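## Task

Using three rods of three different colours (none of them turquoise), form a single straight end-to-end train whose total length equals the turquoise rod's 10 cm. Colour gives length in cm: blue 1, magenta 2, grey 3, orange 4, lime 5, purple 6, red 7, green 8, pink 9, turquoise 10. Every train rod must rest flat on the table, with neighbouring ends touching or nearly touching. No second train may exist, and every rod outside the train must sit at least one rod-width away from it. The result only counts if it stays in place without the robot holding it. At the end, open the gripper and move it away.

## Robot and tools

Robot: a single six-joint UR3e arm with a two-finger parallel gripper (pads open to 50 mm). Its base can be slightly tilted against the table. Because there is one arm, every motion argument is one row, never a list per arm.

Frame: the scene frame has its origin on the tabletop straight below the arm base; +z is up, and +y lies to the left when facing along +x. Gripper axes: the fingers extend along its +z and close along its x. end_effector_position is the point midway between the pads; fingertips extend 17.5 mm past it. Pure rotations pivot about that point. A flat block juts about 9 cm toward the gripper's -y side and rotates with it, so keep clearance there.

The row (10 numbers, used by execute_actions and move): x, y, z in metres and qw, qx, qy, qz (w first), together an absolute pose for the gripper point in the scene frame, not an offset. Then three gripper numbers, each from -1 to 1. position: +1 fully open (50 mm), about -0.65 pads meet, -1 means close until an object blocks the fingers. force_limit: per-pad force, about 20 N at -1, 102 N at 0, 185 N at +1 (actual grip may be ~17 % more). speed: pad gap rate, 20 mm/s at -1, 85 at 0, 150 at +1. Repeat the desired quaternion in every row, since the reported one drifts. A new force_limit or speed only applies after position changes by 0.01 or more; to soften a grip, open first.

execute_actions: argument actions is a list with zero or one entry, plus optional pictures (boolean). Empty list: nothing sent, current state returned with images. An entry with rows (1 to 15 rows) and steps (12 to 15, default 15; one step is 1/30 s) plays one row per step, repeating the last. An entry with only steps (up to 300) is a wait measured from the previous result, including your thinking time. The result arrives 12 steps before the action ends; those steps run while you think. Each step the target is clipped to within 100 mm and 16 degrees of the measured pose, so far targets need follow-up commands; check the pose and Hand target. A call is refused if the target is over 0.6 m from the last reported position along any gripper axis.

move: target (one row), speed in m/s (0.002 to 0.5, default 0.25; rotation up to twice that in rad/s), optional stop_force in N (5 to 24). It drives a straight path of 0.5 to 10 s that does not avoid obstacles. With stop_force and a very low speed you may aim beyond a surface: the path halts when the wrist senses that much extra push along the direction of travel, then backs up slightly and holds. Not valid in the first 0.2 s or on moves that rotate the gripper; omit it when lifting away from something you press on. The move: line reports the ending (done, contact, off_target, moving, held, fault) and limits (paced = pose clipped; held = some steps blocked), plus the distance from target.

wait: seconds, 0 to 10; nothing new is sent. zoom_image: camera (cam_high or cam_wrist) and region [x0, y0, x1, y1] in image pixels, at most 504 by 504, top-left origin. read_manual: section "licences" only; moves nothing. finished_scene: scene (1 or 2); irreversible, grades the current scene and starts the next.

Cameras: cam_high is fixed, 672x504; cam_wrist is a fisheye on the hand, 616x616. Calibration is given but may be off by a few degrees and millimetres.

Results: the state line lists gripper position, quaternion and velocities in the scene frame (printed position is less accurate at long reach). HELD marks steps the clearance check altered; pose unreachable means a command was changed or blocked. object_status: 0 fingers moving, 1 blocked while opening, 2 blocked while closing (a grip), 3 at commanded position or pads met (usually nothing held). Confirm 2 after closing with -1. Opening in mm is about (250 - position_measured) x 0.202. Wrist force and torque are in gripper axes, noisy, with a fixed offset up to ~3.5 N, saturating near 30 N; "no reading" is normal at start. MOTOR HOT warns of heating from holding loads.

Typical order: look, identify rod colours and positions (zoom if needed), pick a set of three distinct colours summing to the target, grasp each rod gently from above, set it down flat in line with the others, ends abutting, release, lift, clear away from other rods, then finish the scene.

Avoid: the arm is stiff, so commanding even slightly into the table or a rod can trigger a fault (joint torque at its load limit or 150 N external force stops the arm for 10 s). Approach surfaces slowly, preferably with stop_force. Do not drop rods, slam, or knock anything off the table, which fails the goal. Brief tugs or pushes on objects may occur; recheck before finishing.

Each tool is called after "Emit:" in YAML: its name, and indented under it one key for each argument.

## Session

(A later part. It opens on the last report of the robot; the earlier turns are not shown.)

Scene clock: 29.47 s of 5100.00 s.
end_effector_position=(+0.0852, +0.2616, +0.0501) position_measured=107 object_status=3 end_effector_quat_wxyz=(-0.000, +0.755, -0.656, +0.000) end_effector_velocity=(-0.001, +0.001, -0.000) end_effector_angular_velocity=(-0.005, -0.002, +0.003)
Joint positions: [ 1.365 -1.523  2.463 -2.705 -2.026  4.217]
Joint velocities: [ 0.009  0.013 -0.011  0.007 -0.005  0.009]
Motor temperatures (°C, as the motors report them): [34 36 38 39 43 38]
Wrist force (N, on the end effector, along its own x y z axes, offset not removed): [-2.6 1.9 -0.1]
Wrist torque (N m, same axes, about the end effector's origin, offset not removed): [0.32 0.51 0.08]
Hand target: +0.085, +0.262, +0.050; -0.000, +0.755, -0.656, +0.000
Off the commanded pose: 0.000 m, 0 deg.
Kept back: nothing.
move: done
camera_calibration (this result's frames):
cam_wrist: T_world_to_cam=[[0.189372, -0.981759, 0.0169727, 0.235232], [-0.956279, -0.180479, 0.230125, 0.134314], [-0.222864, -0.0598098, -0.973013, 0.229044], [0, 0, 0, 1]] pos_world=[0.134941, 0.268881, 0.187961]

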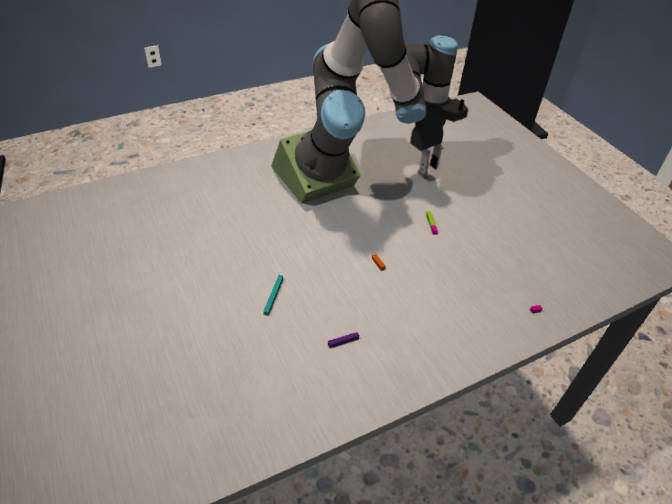

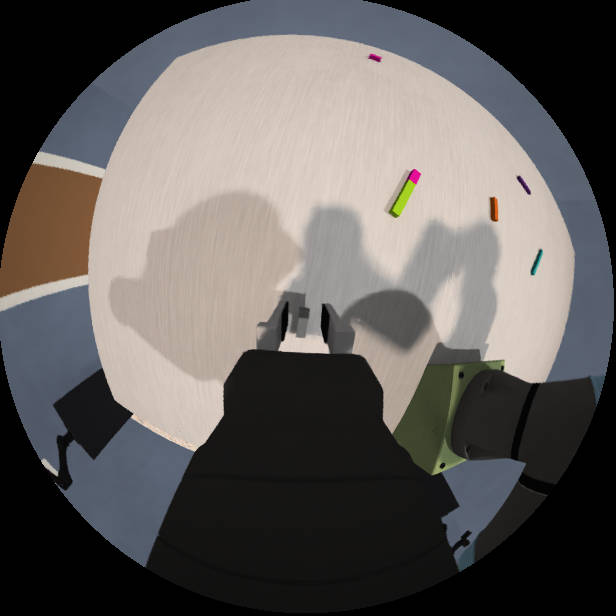

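Emit:
move:
  target: [0.07,0.261,0.024,0,0.755,-0.656,0,0.3,-0.7,0]
  speed: 0.07

Emit:
move:
  target: [0.07,0.261,0.024,0,0.755,-0.656,0,-1,-0.7,0]

Emit:
move:
  target: [0.12,0.24,0.05,0,0.66,-0.75,0,-1,-0.7,0]
  speed: 0.15

Emit:
move:
  target: [0.1815,0.1958,0.026,0,0.574,-0.819,0,-1,-0.7,0]
  speed: 0.1

Emit:
zoom_image:
  camera: "cam_wrist"
  region: [240,200,400,360]

Scene clock: 31.20 s of 5100.00 s.
end_effector_position=(+0.0701, +0.2609, +0.0242) position_measured=107 object_status=3 end_effector_quat_wxyz=(+0.000, +0.755, -0.656, +0.000) end_effector_velocity=(+0.000, +0.001, -0.002) end_effector_angular_velocity=(+0.004, -0.004, -0.000)
Joint positions: [ 1.37  -1.347  2.514 -2.928 -2.026  4.223]
Joint velocities: [ 0.     0.015  0.005 -0.026 -0.003 -0.002]
Motor temperatures (°C, as the motors report them): [34 36 38 39 43 38]
Wrist force (N, on the end effector, along its own x y z axes, offset not removed): [-0.4 2.2 0.5]
Wrist torque (N m, same axes, about the end effector's origin, offset not removed): [0.39 0.11 0.06]
Hand target: +0.070, +0.261, +0.024; +0.000, +0.755, -0.656, +0.000
Off the commanded pose: 0.000 m, 0 deg.
Kept back: nothing.
move: done
camera_calibration (this result's frames):
cam_wrist: T_world_to_cam=[[0.189297, -0.981769, 0.0171907, 0.237906], [-0.956108, -0.180305, 0.230973, 0.125624], [-0.223663, -0.0601587, -0.972808, 0.200574], [0, 0, 0, 1]] pos_world=[0.119936, 0.268286, 0.162014]

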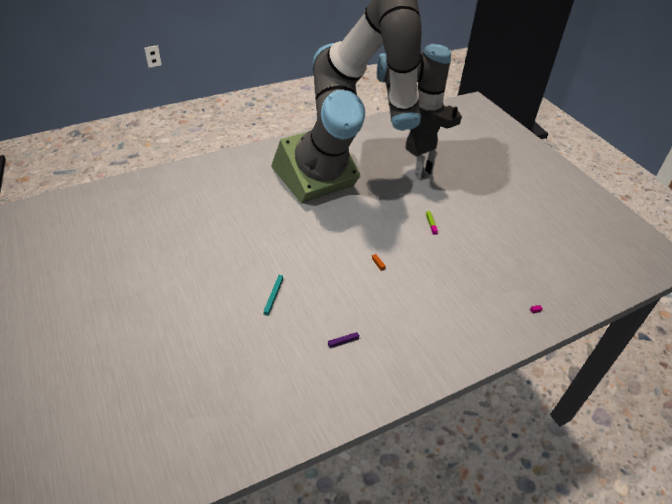

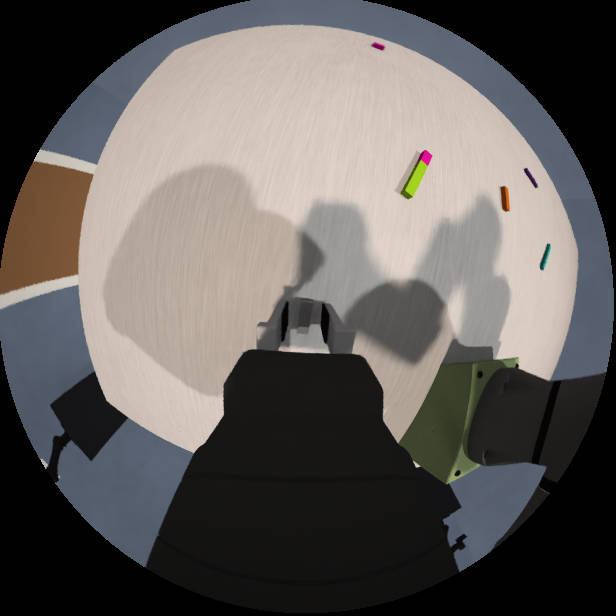

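Scene clock: 31.90 s of 5100.00 s.
end_effector_position=(+0.0700, +0.2610, +0.0240) position_measured=204 object_status=2 end_effector_quat_wxyz=(-0.000, +0.755, -0.656, +0.000) end_effector_velocity=(-0.000, -0.000, -0.000) end_effector_angular_velocity=(-0.000, +0.000, +0.000)
Joint positions: [ 1.37  -1.345  2.514 -2.931 -2.027  4.222]
Joint velocities: [-0.  0.  0. -0.  0. -0.]
Motor temperatures (°C, as the motors report them): [34 36 38 39 43 38]
Wrist force (N, on the end effector, along its own x y z axes, offset not removed): [1.5 2.9 -9.7]
Wrist torque (N m, same axes, about the end effector's origin, offset not removed): [0.42 0.12 0.03]
Hand target: +0.070, +0.261, +0.024; +0.000, +0.755, -0.656, +0.000
Off the commanded pose: 0.000 m, 0 deg.
Kept back: nothing.
move: done
camera_calibration (this result's frames):
cam_wrist: T_world_to_cam=[[0.189303, -0.981773, 0.0168926, 0.23799], [-0.956177, -0.180399, 0.23061, 0.125677], [-0.22336, -0.0598074, -0.9729, 0.200281], [0, 0, 0, 1]] pos_world=[0.119852, 0.268303, 0.16185]

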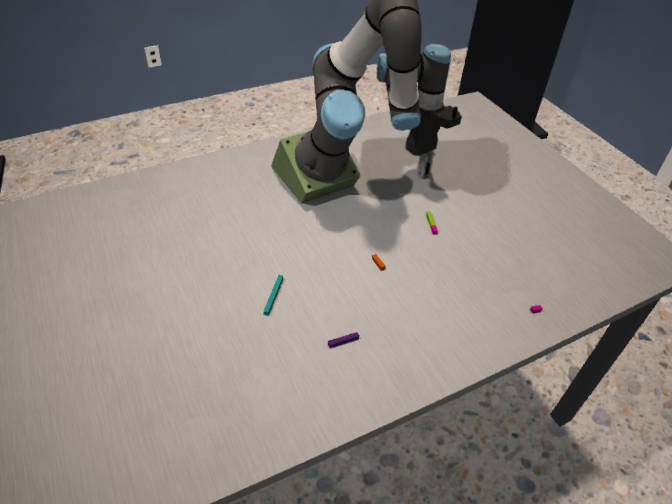

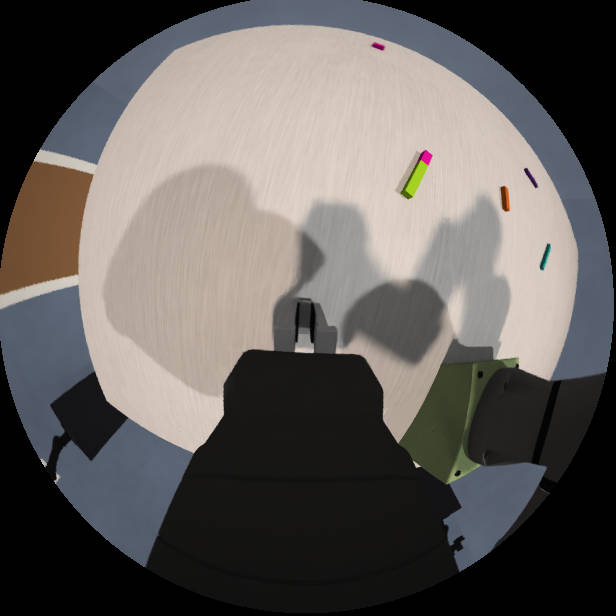

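Scene clock: 33.23 s of 5100.00 s.
end_effector_position=(+0.1199, +0.2401, +0.0499) position_measured=204 object_status=2 end_effector_quat_wxyz=(+0.000, -0.661, +0.751, +0.000) end_effector_velocity=(+0.001, -0.001, +0.001) end_effector_angular_velocity=(-0.001, +0.003, -0.006)
Joint positions: [ 1.201 -1.669  2.53  -2.7   -1.988  4.308]
Joint velocities: [-0.007 -0.011 -0.003  0.014  0.004  0.   ]
Motor temperatures (°C, as the motors report them): [34 36 38 39 43 38]
Wrist force (N, on the end effector, along its own x y z axes, offset not removed): [-1.2 2.5 -0.1]
Wrist torque (N m, same axes, about the end effector's origin, offset not removed): [0.49 0.14 0.02]
Hand target: +0.120, +0.240, +0.050; -0.000, -0.661, +0.751, +0.000
Off the commanded pose: 0.000 m, 0 deg.
Kept back: nothing.
move: done
camera_calibration (this result's frames):
cam_wrist: T_world_to_cam=[[-0.0765213, -0.996926, 0.0168349, 0.243125], [-0.969884, 0.0783401, 0.230627, 0.103112], [-0.231237, 0.00132, -0.972897, 0.221584], [0, 0, 0, 1]] pos_world=[0.169849, 0.234008, 0.187705]

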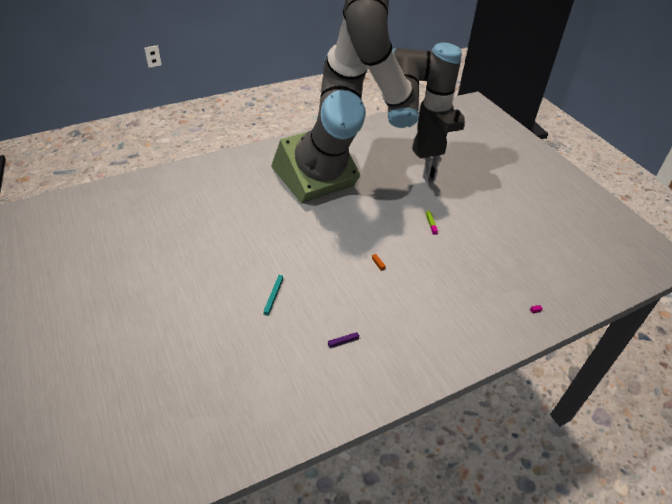

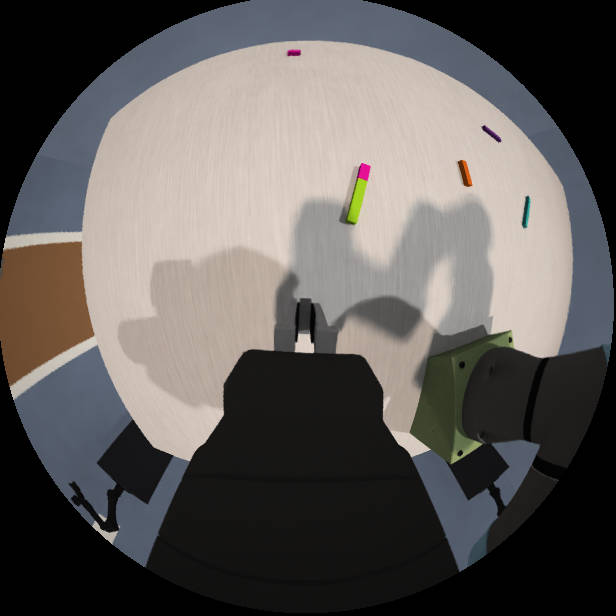

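Scene clock: 34.60 s of 5100.00 s.
end_effector_position=(+0.1676, +0.2056, +0.0317) position_measured=204 object_status=2 end_effector_quat_wxyz=(-0.000, -0.593, +0.805, -0.001) end_effector_velocity=(+0.000, -0.000, -0.000) end_effector_angular_velocity=(-0.001, -0.000, -0.000)
Joint positions: [ 0.871 -1.818  2.663 -2.803 -1.884  4.147]
Joint velocities: [-0.     0.001 -0.    -0.    -0.001  0.   ]
Motor temperatures (°C, as the motors report them): [34 36 38 39 43 38]
Wrist force (N, on the end effector, along its own x y z axes, offset not removed): [-2.2 2.7 1.0]
Wrist torque (N m, same axes, about the end effector's origin, offset not removed): [0.55 0.52 0.08]
Hand target: +0.168, +0.206, +0.032; +0.000, -0.593, +0.805, -0.002
Off the commanded pose: 0.018 m, 3 deg.
Kept back: nothing.
move: held; limits=held; held on 10 of 41 steps, including the last
pose unreachable: on one or more control steps of this call an arm could not follow its commanded pose, so it was not sent that pose on those steps. On the call's last step it was still not sent that pose. It may still have moved: this result reports where it is.
cause: the commanded pose would bring two parts of the arm too close to each other (joints 3 (elbow) and 4 (wrist 1) lie between them).
camera_calibration (this result's frames):
cam_wrist: T_world_to_cam=[[-0.247257, -0.968769, 0.0187324, 0.235451], [-0.942227, 0.244902, 0.22854, 0.117545], [-0.22599, 0.0388579, -0.973354, 0.206393], [0, 0, 0, 1]] pos_world=[0.215613, 0.191291, 0.169619]

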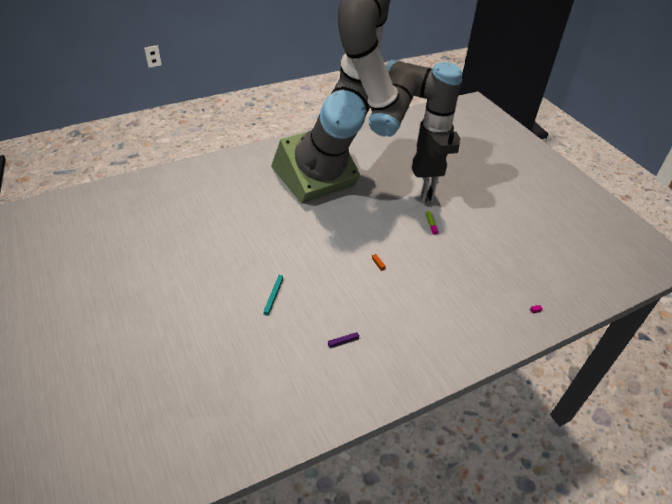

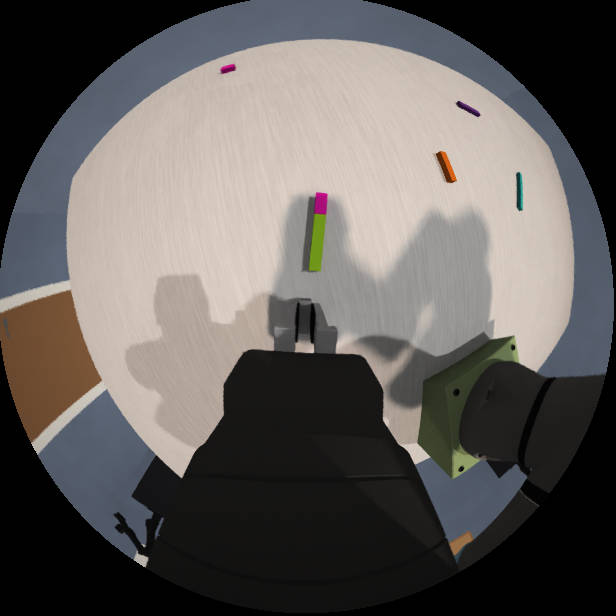

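Region (240, 200, 400, 360) of cam_wrist's 616x616 image, scaled by 3.150, with more detail than that image has.

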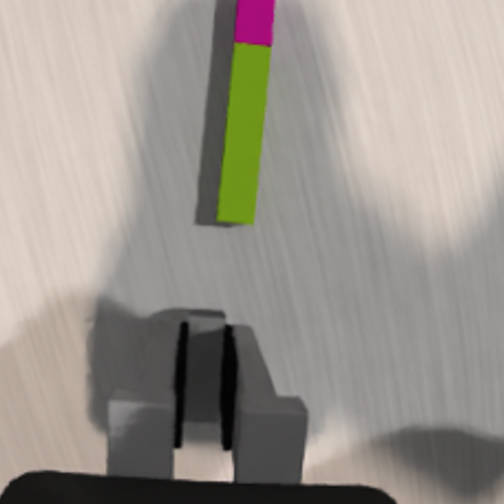

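Emit:
move:
  target: [0.2,0.2,0.065,0,0.574,-0.819,0,-1,-0.7,0]
  speed: 0.15

Emit:
move:
  target: [0.2885,0.157,0.05,0,0.574,-0.819,0,-1,-0.7,0]
  speed: 0.15

Emit:
move:
  target: [0.2885,0.157,0.0255,0,0.574,-0.819,0,-1,-0.7,0]
  speed: 0.05

Emit:
zoom_image:
  camera: "cam_wrist"
  region: [255,280,355,380]

Scene clock: 37.37 s of 5100.00 s.
end_effector_position=(+0.1999, +0.2001, +0.0648) position_measured=204 object_status=2 end_effector_quat_wxyz=(+0.000, -0.574, +0.819, -0.000) end_effector_velocity=(+0.001, -0.001, +0.001) end_effector_angular_velocity=(-0.001, +0.010, -0.000)
Joint positions: [ 0.786 -2.052  2.522 -2.453 -1.848  4.113]
Joint velocities: [-0.012 -0.012 -0.012  0.03   0.011 -0.009]
Motor temperatures (°C, as the motors report them): [34 36 38 39 43 38]
Wrist force (N, on the end effector, along its own x y z axes, offset not removed): [0.8 0.8 -2.6]
Wrist torque (N m, same axes, about the end effector's origin, offset not removed): [0.12 -0.11 -0.03]
Hand target: +0.200, +0.200, +0.065; -0.000, -0.574, +0.819, +0.000
Off the commanded pose: 0.000 m, 0 deg.
Kept back: nothing.
move: done
camera_calibration (this result's frames):
cam_wrist: T_world_to_cam=[[-0.293369, -0.955852, 0.0167965, 0.244225], [-0.929231, 0.289239, 0.229934, 0.130169], [-0.224641, 0.0518477, -0.973061, 0.243264], [0, 0, 0, 1]] pos_world=[0.247252, 0.183181, 0.202679]

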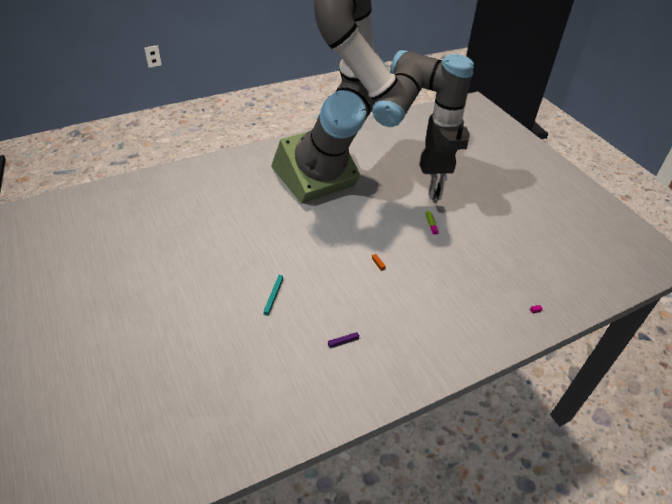

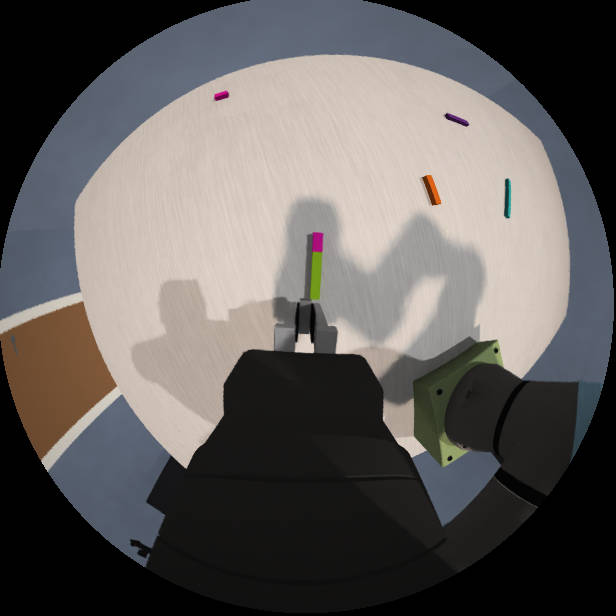

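Scene clock: 38.57 s of 5100.00 s.
end_effector_position=(+0.2884, +0.1572, +0.0500) position_measured=204 object_status=2 end_effector_quat_wxyz=(-0.000, -0.574, +0.819, +0.000) end_effector_velocity=(+0.001, -0.000, -0.001) end_effector_angular_velocity=(+0.004, +0.002, +0.001)
Joint positions: [ 0.291 -2.12   2.438 -2.378 -1.628  3.662]
Joint velocities: [-0.01   0.002 -0.002  0.002  0.009 -0.009]
Motor temperatures (°C, as the motors report them): [34 36 38 39 43 38]
Wrist force (N, on the end effector, along its own x y z axes, offset not removed): [-0.4 0.3 1.2]
Wrist torque (N m, same axes, about the end effector's origin, offset not removed): [0.02 0.00 0.08]
Hand target: +0.288, +0.157, +0.050; -0.000, -0.574, +0.819, +0.000
Off the commanded pose: 0.000 m, 0 deg.
Kept back: nothing.
move: done
camera_calibration (this result's frames):
cam_wrist: T_world_to_cam=[[-0.293687, -0.955752, 0.0168857, 0.229519], [-0.928925, 0.289521, 0.230815, 0.227997], [-0.225491, 0.0521019, -0.972851, 0.251149], [0, 0, 0, 1]] pos_world=[0.335831, 0.140268, 0.187829]

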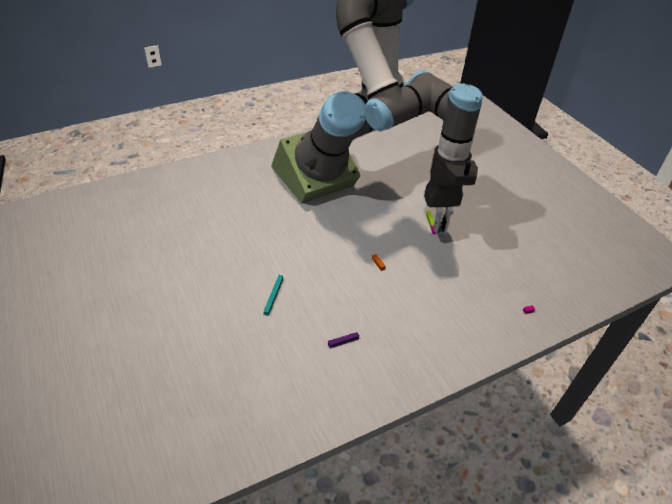

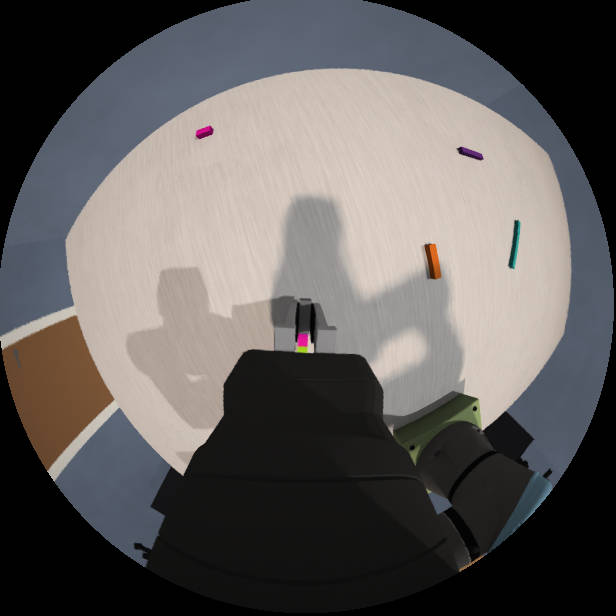

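Scene clock: 39.47 s of 5100.00 s.
end_effector_position=(+0.2884, +0.1570, +0.0257) position_measured=204 object_status=2 end_effector_quat_wxyz=(-0.000, -0.574, +0.819, +0.000) end_effector_velocity=(-0.000, -0.000, -0.002) end_effector_angular_velocity=(-0.003, +0.001, +0.000)
Joint positions: [ 0.28  -2.002  2.5   -2.557 -1.623  3.652]
Joint velocities: [ 0.003  0.012  0.003 -0.014 -0.004  0.002]
Motor temperatures (°C, as the motors report them): [34 36 38 39 43 38]
Wrist force (N, on the end effector, along its own x y z axes, offset not removed): [-1.7 0.8 0.3]
Wrist torque (N m, same axes, about the end effector's origin, offset not removed): [0.12 0.27 0.10]
Hand target: +0.288, +0.157, +0.026; -0.000, -0.574, +0.819, +0.000
Off the commanded pose: 0.000 m, 0 deg.
Kept back: nothing.
move: done
camera_calibration (this result's frames):
cam_wrist: T_world_to_cam=[[-0.293362, -0.955853, 0.0168186, 0.229659], [-0.929012, 0.289187, 0.230886, 0.233821], [-0.225557, 0.0521085, -0.972835, 0.227505], [0, 0, 0, 1]] pos_world=[0.335911, 0.140048, 0.163477]

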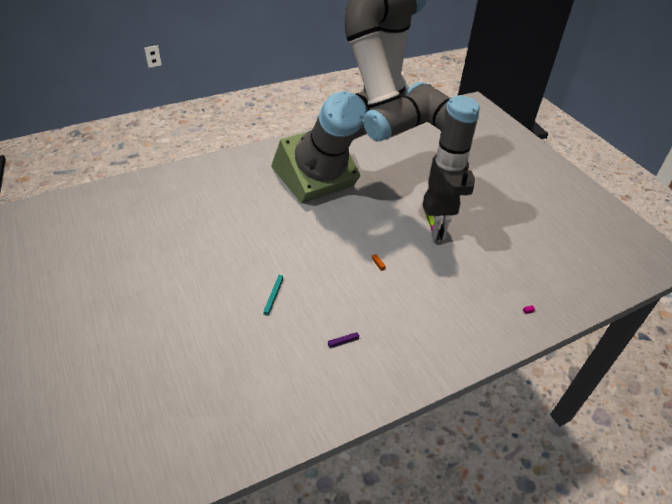

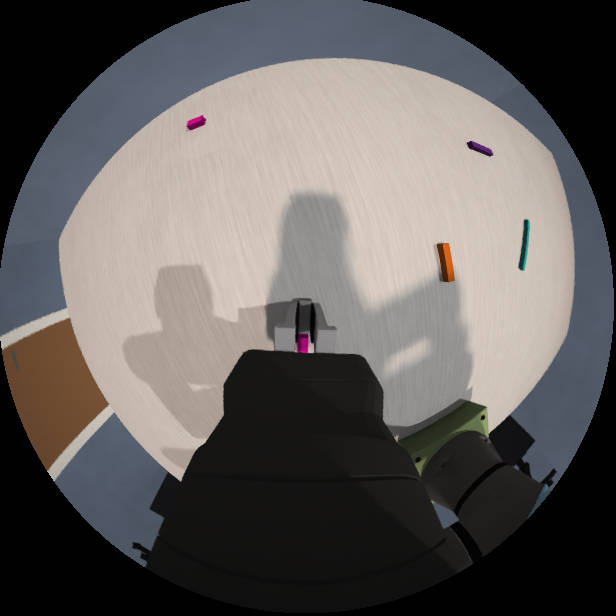

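Region (255, 280, 355, 380) of cam_wrist's 616x616 image, scaled by 5.040, with more detail than that image has.

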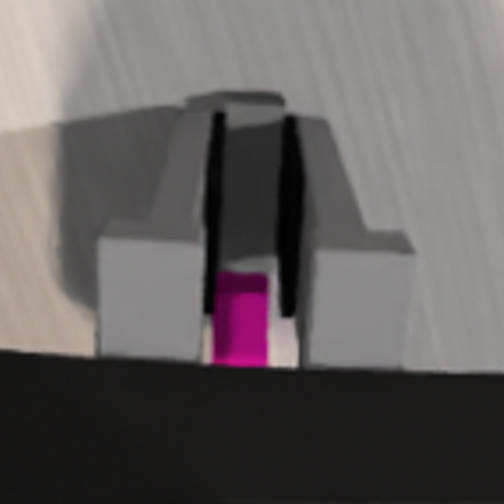

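Emit:
move:
  target: [0.285,0.1591,0.0245,0,0.574,-0.819,0,-1,-0.7,0]
  speed: 0.015

Emit:
move:
  target: [0.285,0.1591,0.0245,0,0.574,-0.819,0,0.3,-0.7,0]

Emit:
move:
  target: [0.25,0.172,0.11,0,0.574,-0.819,0,0.3,-0.7,0]
  speed: 0.15

Emit:
zoom_image:
  camera: "cam_wrist"
  region: [245,230,365,350]

Scene clock: 40.77 s of 5100.00 s.
end_effector_position=(+0.2851, +0.1590, +0.0245) position_measured=204 object_status=2 end_effector_quat_wxyz=(-0.000, -0.574, +0.819, +0.000) end_effector_velocity=(-0.001, +0.001, -0.000) end_effector_angular_velocity=(+0.002, +0.000, -0.000)
Joint positions: [ 0.296 -1.994  2.509 -2.574 -1.631  3.666]
Joint velocities: [ 0.006  0.004  0.003 -0.007 -0.001  0.005]
Motor temperatures (°C, as the motors report them): [34 36 38 39 43 38]
Wrist force (N, on the end effector, along its own x y z axes, offset not removed): [-1.4 2.6 -0.6]
Wrist torque (N m, same axes, about the end effector's origin, offset not removed): [0.41 0.24 0.04]
Hand target: +0.285, +0.159, +0.025; -0.000, -0.574, +0.819, -0.000
Off the commanded pose: 0.000 m, 0 deg.
Kept back: nothing.
move: done
camera_calibration (this result's frames):
cam_wrist: T_world_to_cam=[[-0.293345, -0.955857, 0.0169191, 0.230621], [-0.929052, 0.289202, 0.230703, 0.230399], [-0.225412, 0.0519567, -0.972877, 0.225532], [0, 0, 0, 1]] pos_world=[0.332542, 0.14209, 0.162359]

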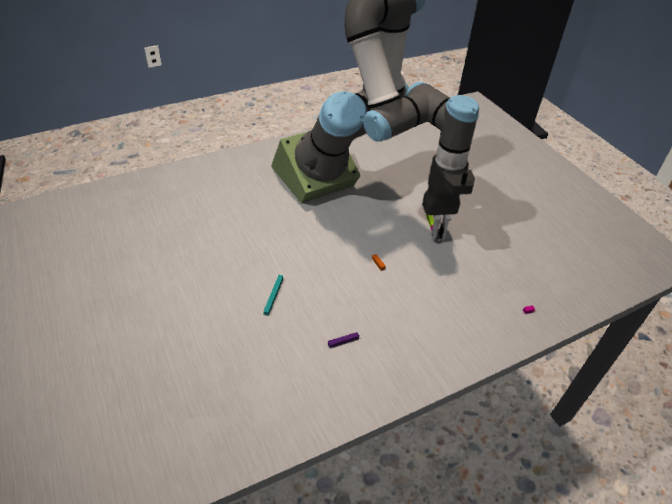

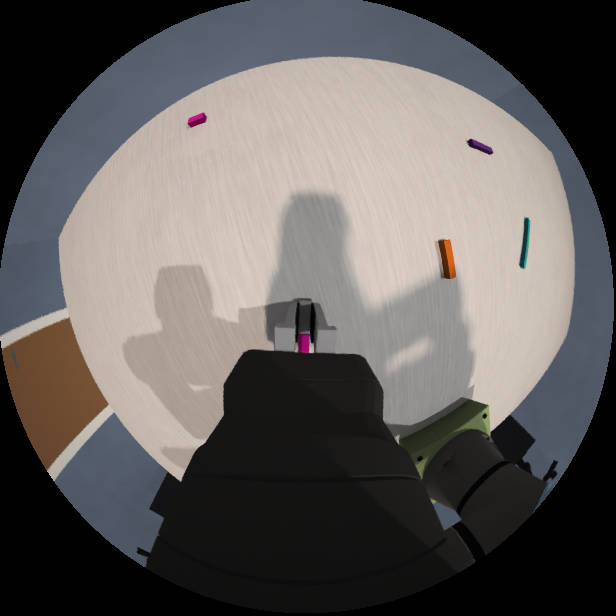

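Scene clock: 41.47 s of 5100.00 s.
end_effector_position=(+0.2850, +0.1591, +0.0245) position_measured=107 object_status=3 end_effector_quat_wxyz=(+0.000, -0.574, +0.819, -0.000) end_effector_velocity=(-0.001, -0.001, -0.000) end_effector_angular_velocity=(-0.002, +0.001, +0.000)
Joint positions: [ 0.297 -1.994  2.509 -2.575 -1.631  3.667]
Joint velocities: [ 0.     0.     0.001  0.001 -0.002  0.   ]
Motor temperatures (°C, as the motors report them): [34 36 38 39 43 38]
Wrist force (N, on the end effector, along its own x y z axes, offset not removed): [-0.1 1.6 -0.2]
Wrist torque (N m, same axes, about the end effector's origin, offset not removed): [0.21 0.04 -0.04]
Hand target: +0.285, +0.159, +0.025; -0.000, -0.574, +0.819, -0.000
Off the commanded pose: 0.000 m, 0 deg.
Kept back: nothing.
move: done
camera_calibration (this result's frames):
cam_wrist: T_world_to_cam=[[-0.293368, -0.955849, 0.0169363, 0.230665], [-0.929052, 0.289231, 0.23067, 0.230294], [-0.225384, 0.0519364, -0.972885, 0.225468], [0, 0, 0, 1]] pos_world=[0.332442, 0.142163, 0.162326]

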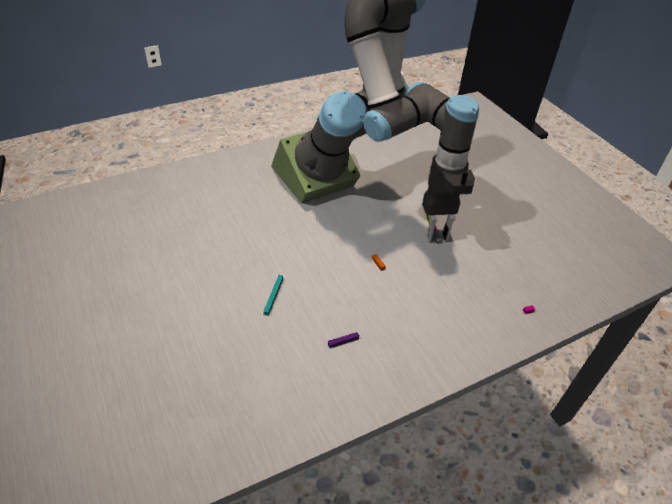

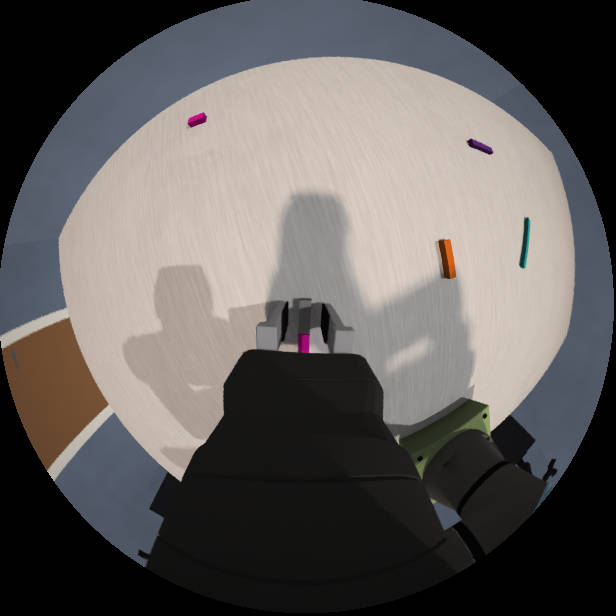

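Scene clock: 42.67 s of 5100.00 s.
end_effector_position=(+0.2501, +0.1719, +0.1098) position_measured=107 object_status=3 end_effector_quat_wxyz=(+0.000, -0.574, +0.819, -0.000) end_effector_velocity=(-0.000, -0.000, +0.001) end_effector_angular_velocity=(-0.003, +0.001, -0.000)
Joint positions: [ 0.516 -2.315  2.322 -2.044 -1.732  3.862]
Joint velocities: [ 0.003 -0.    -0.006  0.009 -0.004  0.004]
Motor temperatures (°C, as the motors report them): [34 36 38 39 43 38]
Wrist force (N, on the end effector, along its own x y z axes, offset not removed): [-0.5 2.7 -1.3]
Wrist torque (N m, same axes, about the end effector's origin, offset not removed): [0.37 0.11 0.06]
Hand target: +0.250, +0.172, +0.110; -0.000, -0.574, +0.819, -0.000
Off the commanded pose: 0.000 m, 0 deg.
Kept back: nothing.
move: done
camera_calibration (this result's frames):
cam_wrist: T_world_to_cam=[[-0.293221, -0.955894, 0.0169705, 0.231195], [-0.929171, 0.289113, 0.230337, 0.174608], [-0.225084, 0.0517711, -0.972963, 0.29994], [0, 0, 0, 1]] pos_world=[0.297543, 0.154988, 0.247688]

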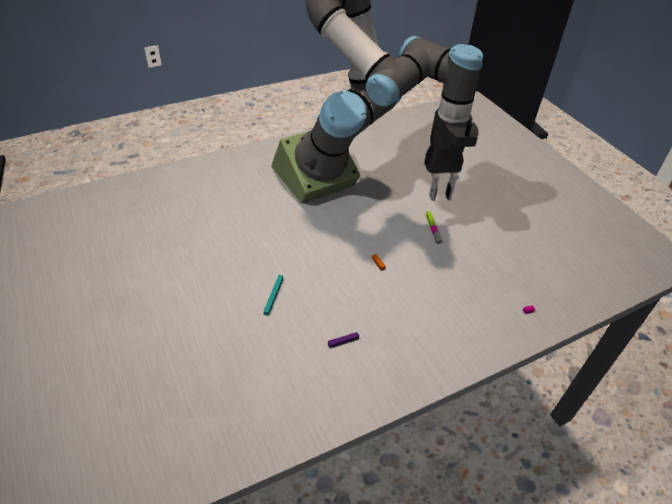

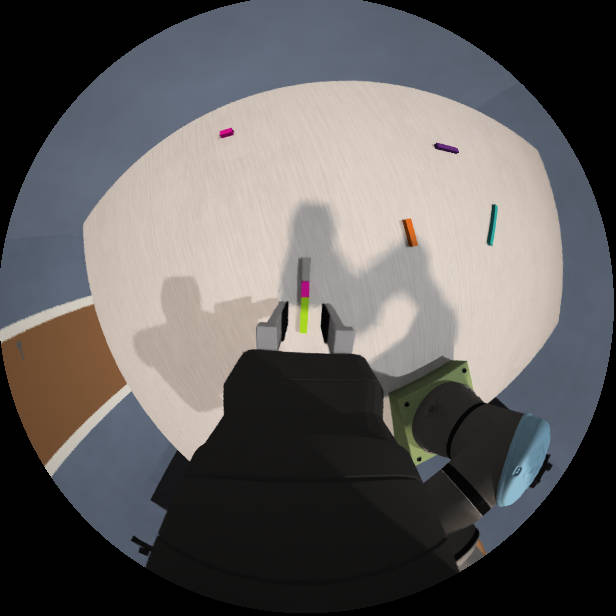

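Region (245, 230, 365, 350) of cam_wrist's 616x616 image, scaled by 4.200, with more detail than that image has.

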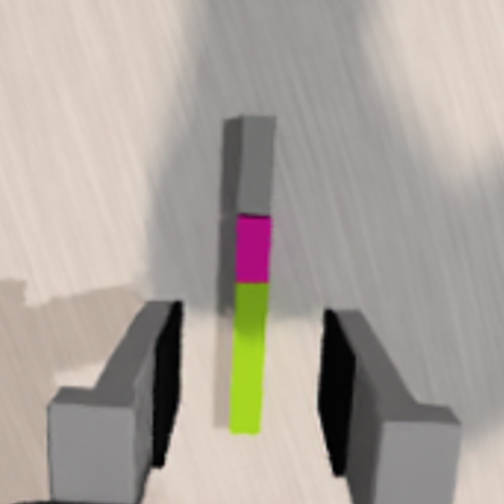

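Emit:
finished_scene:
  scene: 1

The scene is finished: the task was done.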